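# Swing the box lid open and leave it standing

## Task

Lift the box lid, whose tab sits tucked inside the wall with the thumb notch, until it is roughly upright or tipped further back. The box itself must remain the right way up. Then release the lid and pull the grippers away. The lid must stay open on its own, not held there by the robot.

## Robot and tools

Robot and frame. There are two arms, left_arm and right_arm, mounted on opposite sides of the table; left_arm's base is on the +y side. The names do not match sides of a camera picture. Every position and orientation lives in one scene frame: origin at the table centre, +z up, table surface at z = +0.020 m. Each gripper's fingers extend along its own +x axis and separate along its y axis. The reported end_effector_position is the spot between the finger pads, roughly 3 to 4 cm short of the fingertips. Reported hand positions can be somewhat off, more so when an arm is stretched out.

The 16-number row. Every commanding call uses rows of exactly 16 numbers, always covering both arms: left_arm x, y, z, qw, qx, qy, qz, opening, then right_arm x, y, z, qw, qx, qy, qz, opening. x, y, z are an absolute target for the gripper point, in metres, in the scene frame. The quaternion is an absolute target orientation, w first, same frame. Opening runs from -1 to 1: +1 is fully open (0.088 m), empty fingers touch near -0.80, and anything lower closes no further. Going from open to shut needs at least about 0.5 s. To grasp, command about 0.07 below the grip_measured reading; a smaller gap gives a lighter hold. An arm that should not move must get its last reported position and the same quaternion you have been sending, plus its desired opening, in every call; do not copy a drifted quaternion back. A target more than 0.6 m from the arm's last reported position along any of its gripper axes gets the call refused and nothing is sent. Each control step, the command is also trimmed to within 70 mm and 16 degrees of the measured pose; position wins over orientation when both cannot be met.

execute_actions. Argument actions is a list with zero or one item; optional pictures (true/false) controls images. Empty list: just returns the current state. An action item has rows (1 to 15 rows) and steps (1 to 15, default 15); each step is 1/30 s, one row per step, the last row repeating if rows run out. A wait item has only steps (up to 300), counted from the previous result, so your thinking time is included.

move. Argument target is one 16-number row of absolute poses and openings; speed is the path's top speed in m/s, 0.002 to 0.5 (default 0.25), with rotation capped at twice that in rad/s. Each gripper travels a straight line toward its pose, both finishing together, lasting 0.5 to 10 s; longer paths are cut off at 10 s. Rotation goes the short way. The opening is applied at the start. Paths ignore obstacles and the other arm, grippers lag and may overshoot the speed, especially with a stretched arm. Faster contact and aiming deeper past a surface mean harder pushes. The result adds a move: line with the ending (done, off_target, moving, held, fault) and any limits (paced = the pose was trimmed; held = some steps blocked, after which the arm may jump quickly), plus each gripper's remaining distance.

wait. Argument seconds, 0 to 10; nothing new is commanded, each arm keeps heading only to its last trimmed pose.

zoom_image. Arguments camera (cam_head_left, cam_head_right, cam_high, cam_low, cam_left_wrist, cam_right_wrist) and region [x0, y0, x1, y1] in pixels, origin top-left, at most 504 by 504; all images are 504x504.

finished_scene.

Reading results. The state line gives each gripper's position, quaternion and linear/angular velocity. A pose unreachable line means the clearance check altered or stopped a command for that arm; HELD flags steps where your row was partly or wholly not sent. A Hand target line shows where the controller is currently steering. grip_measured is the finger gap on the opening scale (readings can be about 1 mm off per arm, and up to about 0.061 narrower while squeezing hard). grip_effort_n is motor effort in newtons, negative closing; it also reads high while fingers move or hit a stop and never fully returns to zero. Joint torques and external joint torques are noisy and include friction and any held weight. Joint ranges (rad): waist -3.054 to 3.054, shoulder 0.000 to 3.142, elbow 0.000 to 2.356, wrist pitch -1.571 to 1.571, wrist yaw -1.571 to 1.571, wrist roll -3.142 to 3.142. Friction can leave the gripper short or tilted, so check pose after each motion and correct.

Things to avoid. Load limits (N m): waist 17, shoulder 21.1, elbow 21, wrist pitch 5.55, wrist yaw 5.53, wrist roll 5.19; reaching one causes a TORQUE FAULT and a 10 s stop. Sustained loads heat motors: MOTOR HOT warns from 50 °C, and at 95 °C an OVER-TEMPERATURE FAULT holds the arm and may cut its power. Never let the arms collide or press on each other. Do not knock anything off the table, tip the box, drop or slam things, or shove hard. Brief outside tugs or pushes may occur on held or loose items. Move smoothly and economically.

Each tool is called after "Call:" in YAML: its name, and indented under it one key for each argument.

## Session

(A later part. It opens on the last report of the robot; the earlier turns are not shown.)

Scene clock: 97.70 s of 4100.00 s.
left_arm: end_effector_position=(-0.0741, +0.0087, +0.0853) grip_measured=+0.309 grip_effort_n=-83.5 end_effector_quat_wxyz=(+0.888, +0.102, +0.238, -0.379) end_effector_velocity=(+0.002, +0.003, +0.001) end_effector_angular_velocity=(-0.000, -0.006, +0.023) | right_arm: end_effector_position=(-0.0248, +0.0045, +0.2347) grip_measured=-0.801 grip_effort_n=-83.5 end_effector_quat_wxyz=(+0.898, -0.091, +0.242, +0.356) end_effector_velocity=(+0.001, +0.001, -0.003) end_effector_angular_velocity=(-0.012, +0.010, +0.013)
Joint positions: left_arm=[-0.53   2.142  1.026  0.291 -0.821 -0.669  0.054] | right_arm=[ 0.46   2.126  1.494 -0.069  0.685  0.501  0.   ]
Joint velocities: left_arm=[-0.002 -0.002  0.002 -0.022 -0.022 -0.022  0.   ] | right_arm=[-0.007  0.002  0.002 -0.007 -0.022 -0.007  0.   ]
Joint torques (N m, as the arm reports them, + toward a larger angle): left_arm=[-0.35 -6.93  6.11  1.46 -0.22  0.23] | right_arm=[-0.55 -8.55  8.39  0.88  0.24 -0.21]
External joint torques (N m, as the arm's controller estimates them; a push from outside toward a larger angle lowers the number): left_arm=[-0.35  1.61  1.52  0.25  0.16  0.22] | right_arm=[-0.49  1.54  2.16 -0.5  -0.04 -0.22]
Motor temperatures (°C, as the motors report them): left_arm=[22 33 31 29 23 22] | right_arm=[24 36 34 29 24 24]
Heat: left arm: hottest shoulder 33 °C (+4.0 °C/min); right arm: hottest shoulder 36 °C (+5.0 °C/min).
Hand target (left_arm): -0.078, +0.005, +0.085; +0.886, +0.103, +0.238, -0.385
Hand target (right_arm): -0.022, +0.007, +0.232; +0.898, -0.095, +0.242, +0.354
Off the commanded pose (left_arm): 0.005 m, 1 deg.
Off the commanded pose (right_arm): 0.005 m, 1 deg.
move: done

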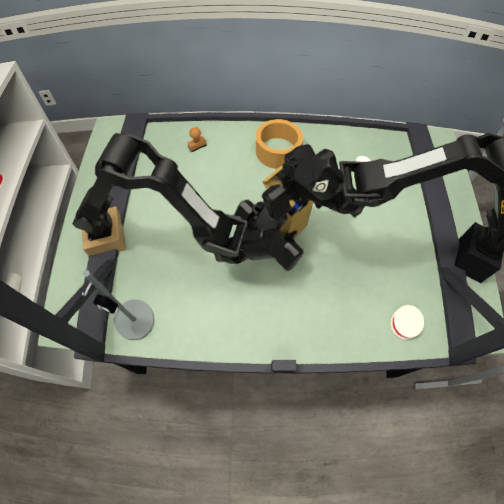

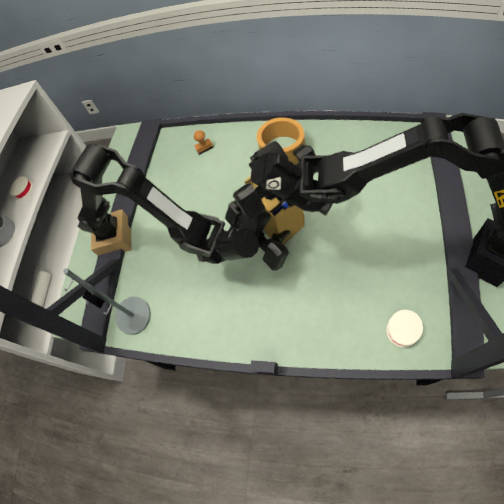

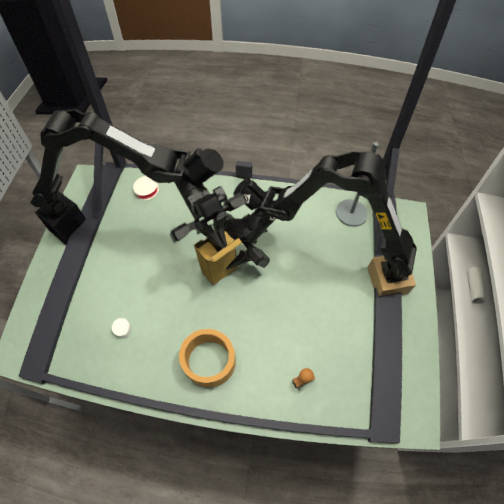

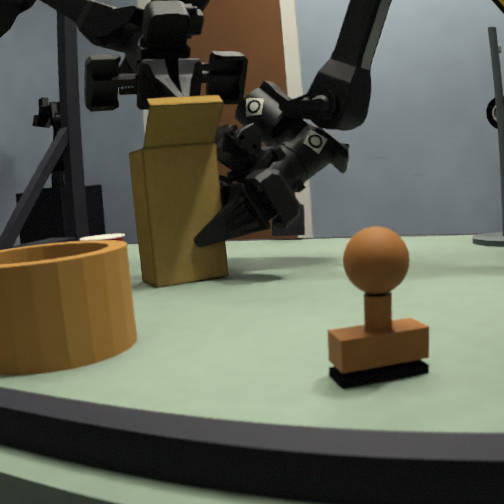

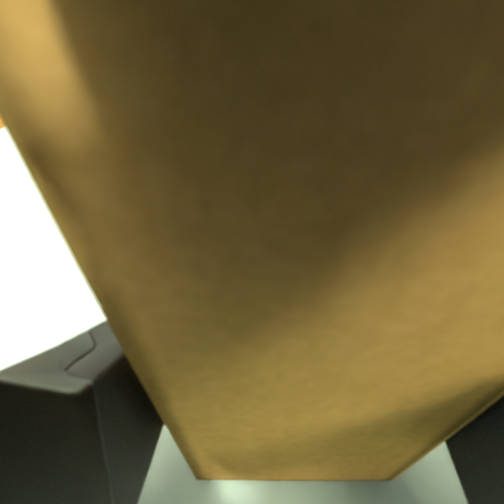

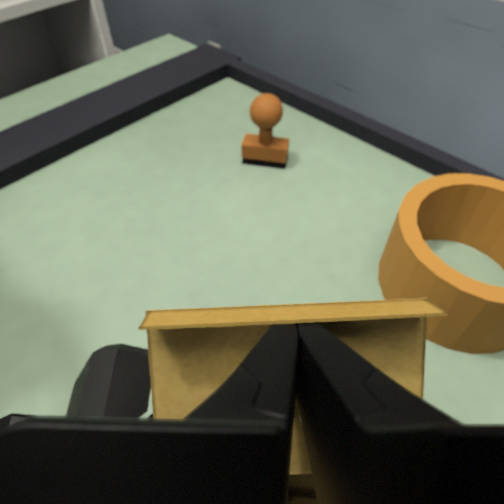

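Push further for springback, then withdraw.

Call:
move:
  target: [-0.078,0.005,0.085,0.886,0.103,0.238,-0.385,0.22,0.002,0.022,0.212,0.898,-0.095,0.241,0.354,-0.9]
  speed: 0.03

Call:
move:
  target: [-0.078,0.008,0.085,0.886,0.103,0.238,-0.385,1,-0.11,-0.13,0.27,0.898,-0.095,0.241,0.354,-0.9]
  speed: 0.15

Call:
move:
  target: [-0.15,0.13,0.13,0.886,0.103,0.238,-0.385,1,-0.11,-0.22,0.27,0.898,-0.095,0.241,0.354,-0.9]
  speed: 0.15

Scene clock: 105.13 s of 4100.00 s.
left_arm: end_effector_position=(-0.0741, +0.0087, +0.0853) grip_measured=+0.309 grip_effort_n=-83.5 end_effector_quat_wxyz=(+0.888, +0.102, +0.238, -0.379) end_effector_velocity=(-0.000, +0.000, +0.001) end_effector_angular_velocity=(-0.003, -0.001, +0.006) | right_arm: end_effector_position=(-0.0043, +0.0188, +0.2129) grip_measured=-0.801 grip_effort_n=-83.5 end_effector_quat_wxyz=(+0.896, -0.096, +0.244, +0.358) end_effector_velocity=(+0.001, -0.000, -0.003) end_effector_angular_velocity=(-0.012, +0.019, +0.006)
Joint positions: left_arm=[-0.53   2.142  1.026  0.291 -0.821 -0.669  0.054] | right_arm=[ 0.413  2.209  1.538 -0.014  0.642  0.458  0.   ]
Joint velocities: left_arm=[-0.002 -0.002  0.002 -0.007 -0.007 -0.007  0.   ] | right_arm=[-0.007  0.002  0.007 -0.022 -0.022  0.007  0.   ]
Joint torques (N m, as the arm reports them, + toward a larger angle): left_arm=[-0.38 -6.77  6.12  1.45 -0.22  0.18] | right_arm=[-1.01 -9.06  8.68  1.46  0.31 -0.2 ]
External joint torques (N m, as the arm's controller estimates them; a push from outside toward a larger angle lowers the number): left_arm=[-0.37  1.79  1.5   0.23  0.17  0.18] | right_arm=[-1.01  1.43  2.56  0.08  0.05 -0.2 ]
Motor temperatures (°C, as the motors report them): left_arm=[22 33 31 30 23 22] | right_arm=[24 37 35 29 24 24]
Heat: left arm: hottest shoulder 33 °C (+3.0 °C/min); right arm: hottest shoulder 37 °C (+6.0 °C/min).
Hand target (left_arm): -0.078, +0.005, +0.085; +0.886, +0.103, +0.238, -0.385
Hand target (right_arm): +0.002, +0.022, +0.212; +0.898, -0.095, +0.241, +0.354
Off the commanded pose (left_arm): 0.005 m, 1 deg.
Off the commanded pose (right_arm): 0.007 m, 1 deg.
After step 90, 2.80 s passed at rest.
move: done

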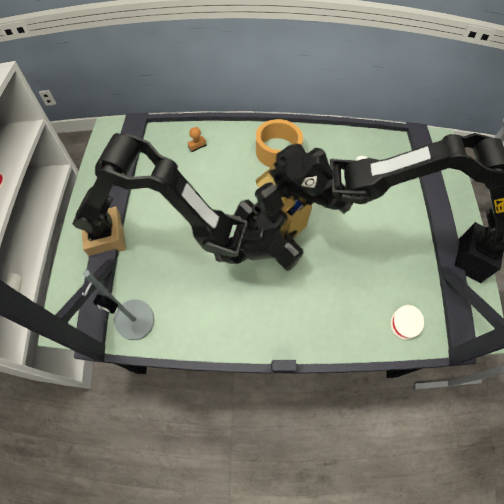

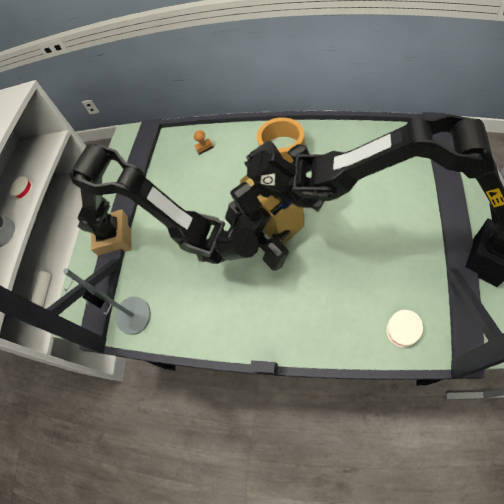

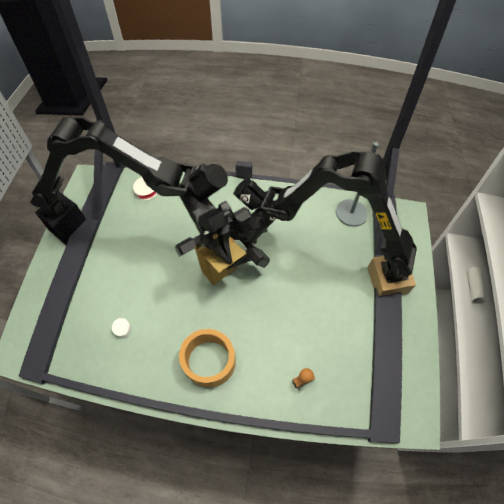

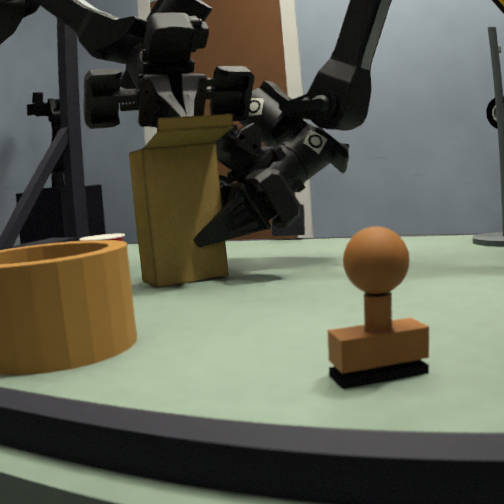

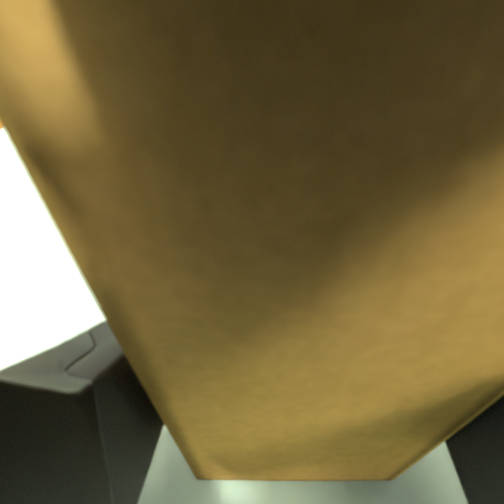

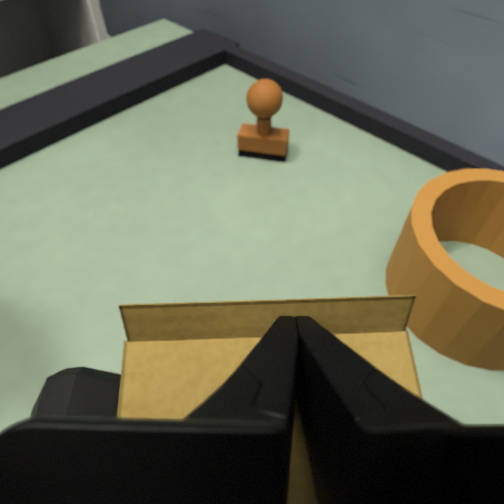

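Scene clock: 106.97 s of 4100.00 s.
left_arm: end_effector_position=(-0.0756, +0.0083, +0.0857) grip_measured=+0.997 grip_effort_n=16.5 end_effector_quat_wxyz=(+0.888, +0.101, +0.238, -0.381) end_effector_velocity=(+0.000, +0.002, -0.002) end_effector_angular_velocity=(+0.006, -0.004, +0.006) | right_arm: end_effector_position=(-0.1092, -0.1271, +0.2673) grip_measured=-0.801 grip_effort_n=-83.5 end_effector_quat_wxyz=(+0.898, -0.102, +0.240, +0.354) end_effector_velocity=(-0.001, -0.003, -0.001) end_effector_angular_velocity=(-0.013, +0.005, +0.003)
Joint positions: left_arm=[-0.533  2.142  1.026  0.294 -0.821 -0.669  0.088] | right_arm=[ 0.726  1.681  1.069 -0.293  0.877  0.759  0.   ]
Joint velocities: left_arm=[-0.002  0.002 -0.002 -0.007 -0.007 -0.007  0.   ] | right_arm=[ 0.002 -0.007 -0.002 -0.022 -0.007  0.007  0.   ]
Joint torques (N m, as the arm reports them, + toward a larger angle): left_arm=[-0.24 -7.49  4.6   1.51 -0.29  0.1 ] | right_arm=[ 0.3  -9.1   5.76  0.58  0.46  0.24]
External joint torques (N m, as the arm's controller estimates them; a push from outside toward a larger angle lowers the number): left_arm=[-0.24  1.02  0.05  0.3   0.1   0.1 ] | right_arm=[ 0.3  -2.33 -0.21 -0.52  0.04  0.23]
Motor temperatures (°C, as the motors report them): left_arm=[22 33 31 30 23 22] | right_arm=[24 37 35 29 24 24]
Heat: left arm: hottest shoulder 33 °C (+3.0 °C/min); right arm: hottest shoulder 37 °C (+6.1 °C/min).
Hand target (left_arm): -0.078, +0.008, +0.085; +0.886, +0.103, +0.238, -0.385
Hand target (right_arm): -0.109, -0.130, +0.271; +0.899, -0.096, +0.240, +0.354
Off the commanded pose (left_arm): 0.002 m, 1 deg.
Off the commanded pose (right_arm): 0.004 m, 1 deg.
move: done

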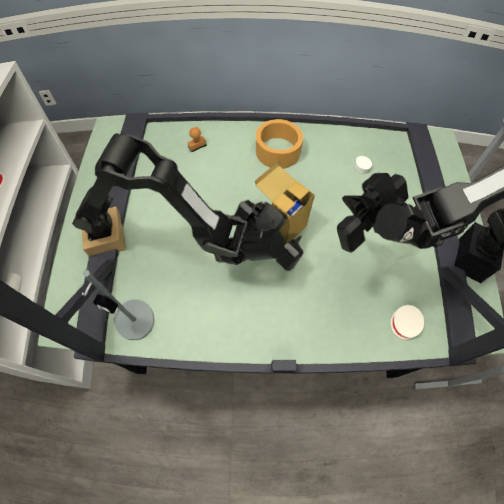

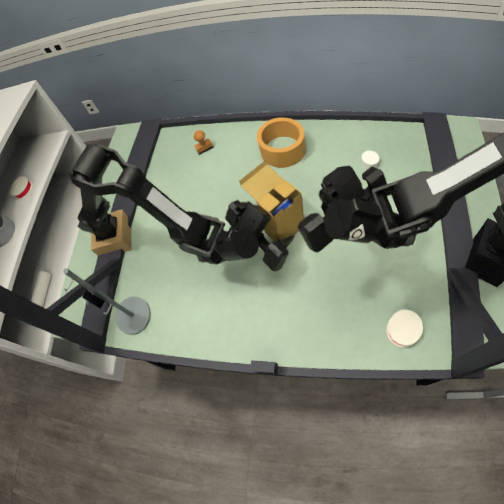

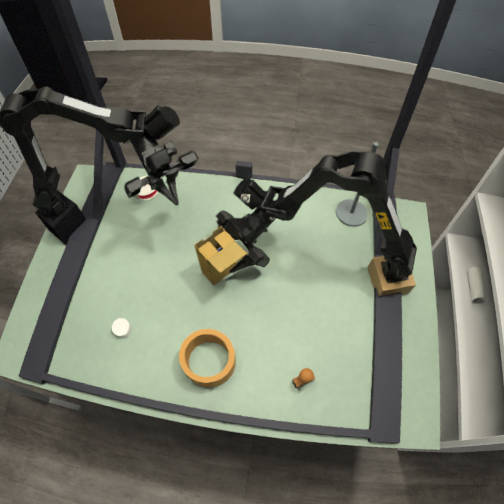

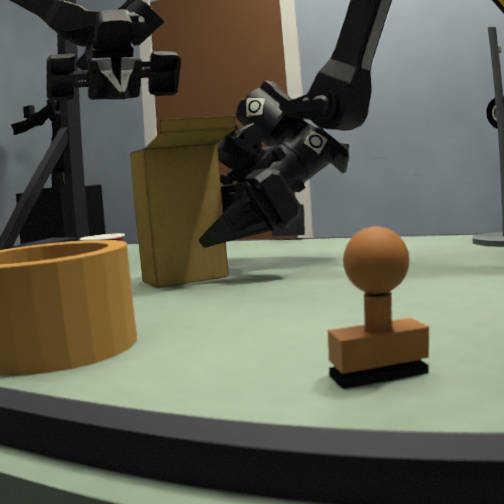

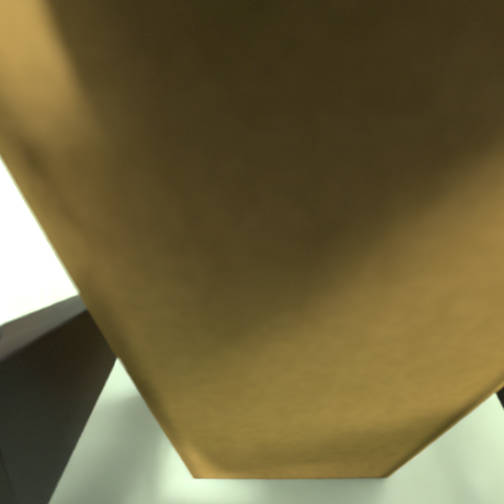

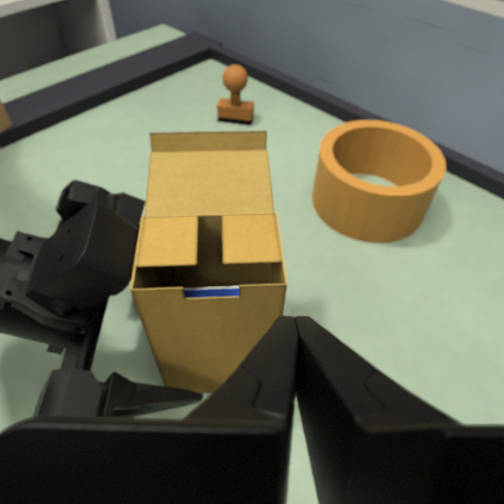

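Scene clock: 108.53 s of 4100.00 s.
left_arm: end_effector_position=(-0.1469, +0.1309, +0.1257) grip_measured=+0.997 grip_effort_n=16.5 end_effector_quat_wxyz=(+0.886, +0.113, +0.238, -0.382) end_effector_velocity=(-0.003, +0.001, +0.002) end_effector_angular_velocity=(-0.007, +0.001, +0.001) | right_arm: end_effector_position=(-0.1101, -0.2173, +0.2697) grip_measured=-0.801 grip_effort_n=-83.5 end_effector_quat_wxyz=(+0.898, -0.099, +0.241, +0.354) end_effector_velocity=(-0.001, -0.001, -0.000) end_effector_angular_velocity=(+0.000, +0.009, +0.003)
Joint positions: left_arm=[-0.884  1.804  0.807 -0.233 -1.003 -1.152  0.088] | right_arm=[ 0.831  1.362  0.794 -0.443  0.936  0.9    0.   ]
Joint velocities: left_arm=[-0.012 -0.002  0.007 -0.022 -0.007 -0.022 -0.   ] | right_arm=[ 0.002 -0.007 -0.002 -0.007 -0.007  0.007  0.   ]
Joint torques (N m, as the arm reports them, + toward a larger angle): left_arm=[-0.26 -6.65  5.01  0.67 -0.89 -0.18] | right_arm=[ 0.21 -6.12  5.67  0.45  0.51  0.24]
External joint torques (N m, as the arm's controller estimates them; a push from outside toward a larger angle lowers the number): left_arm=[-0.21 -0.38  0.37 -0.06 -0.32 -0.19] | right_arm=[ 0.19 -1.7  -0.27 -0.54  0.04  0.23]
Motor temperatures (°C, as the motors report them): left_arm=[22 33 31 30 23 22] | right_arm=[24 37 34 29 24 24]
Heat: left arm: hottest shoulder 33 °C (+3.0 °C/min); right arm: hottest shoulder 37 °C (+6.0 °C/min).
Hand target (left_arm): -0.148, +0.130, +0.130; +0.886, +0.104, +0.237, -0.383
Hand target (right_arm): -0.110, -0.220, +0.270; +0.899, -0.095, +0.241, +0.354
Off the commanded pose (left_arm): 0.005 m, 1 deg.
Off the commanded pose (right_arm): 0.003 m, 0 deg.
move: done

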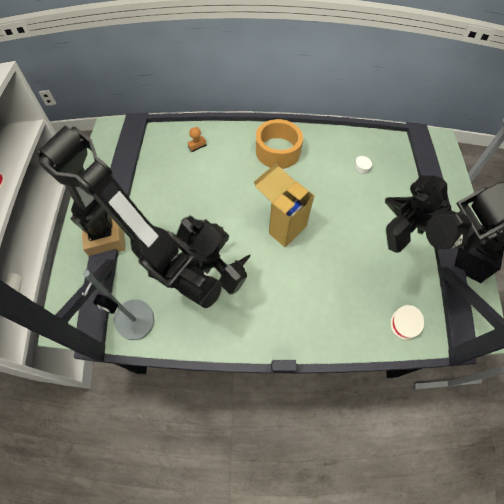

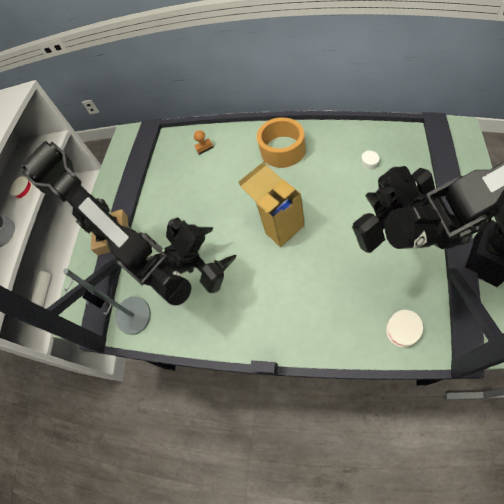

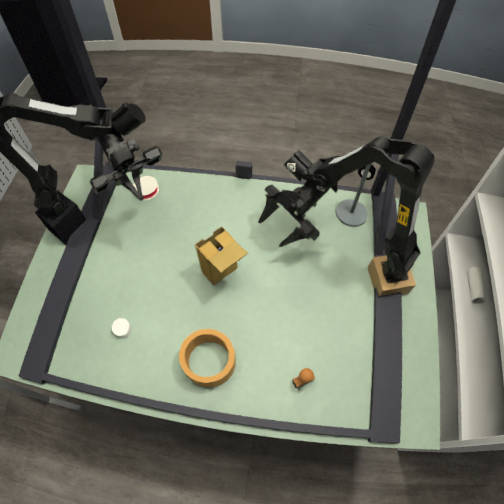

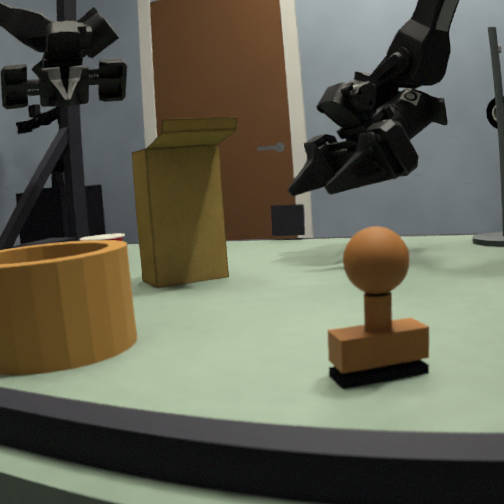

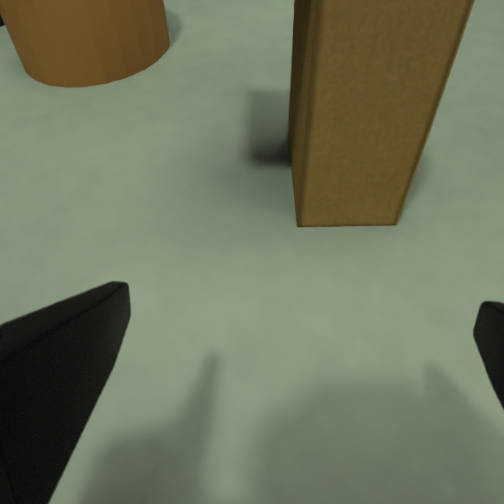

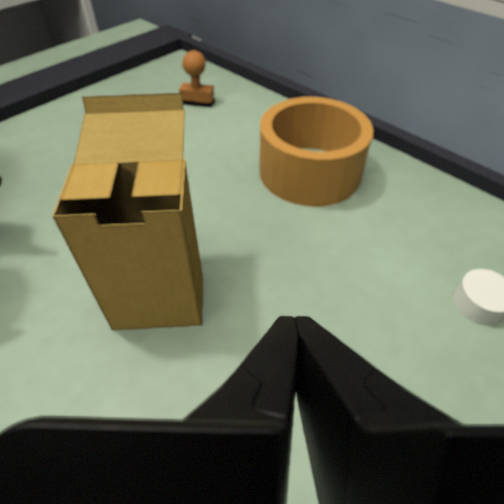

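Call:
finished_scene:
  scene: 1

The scene is finished: the task was done.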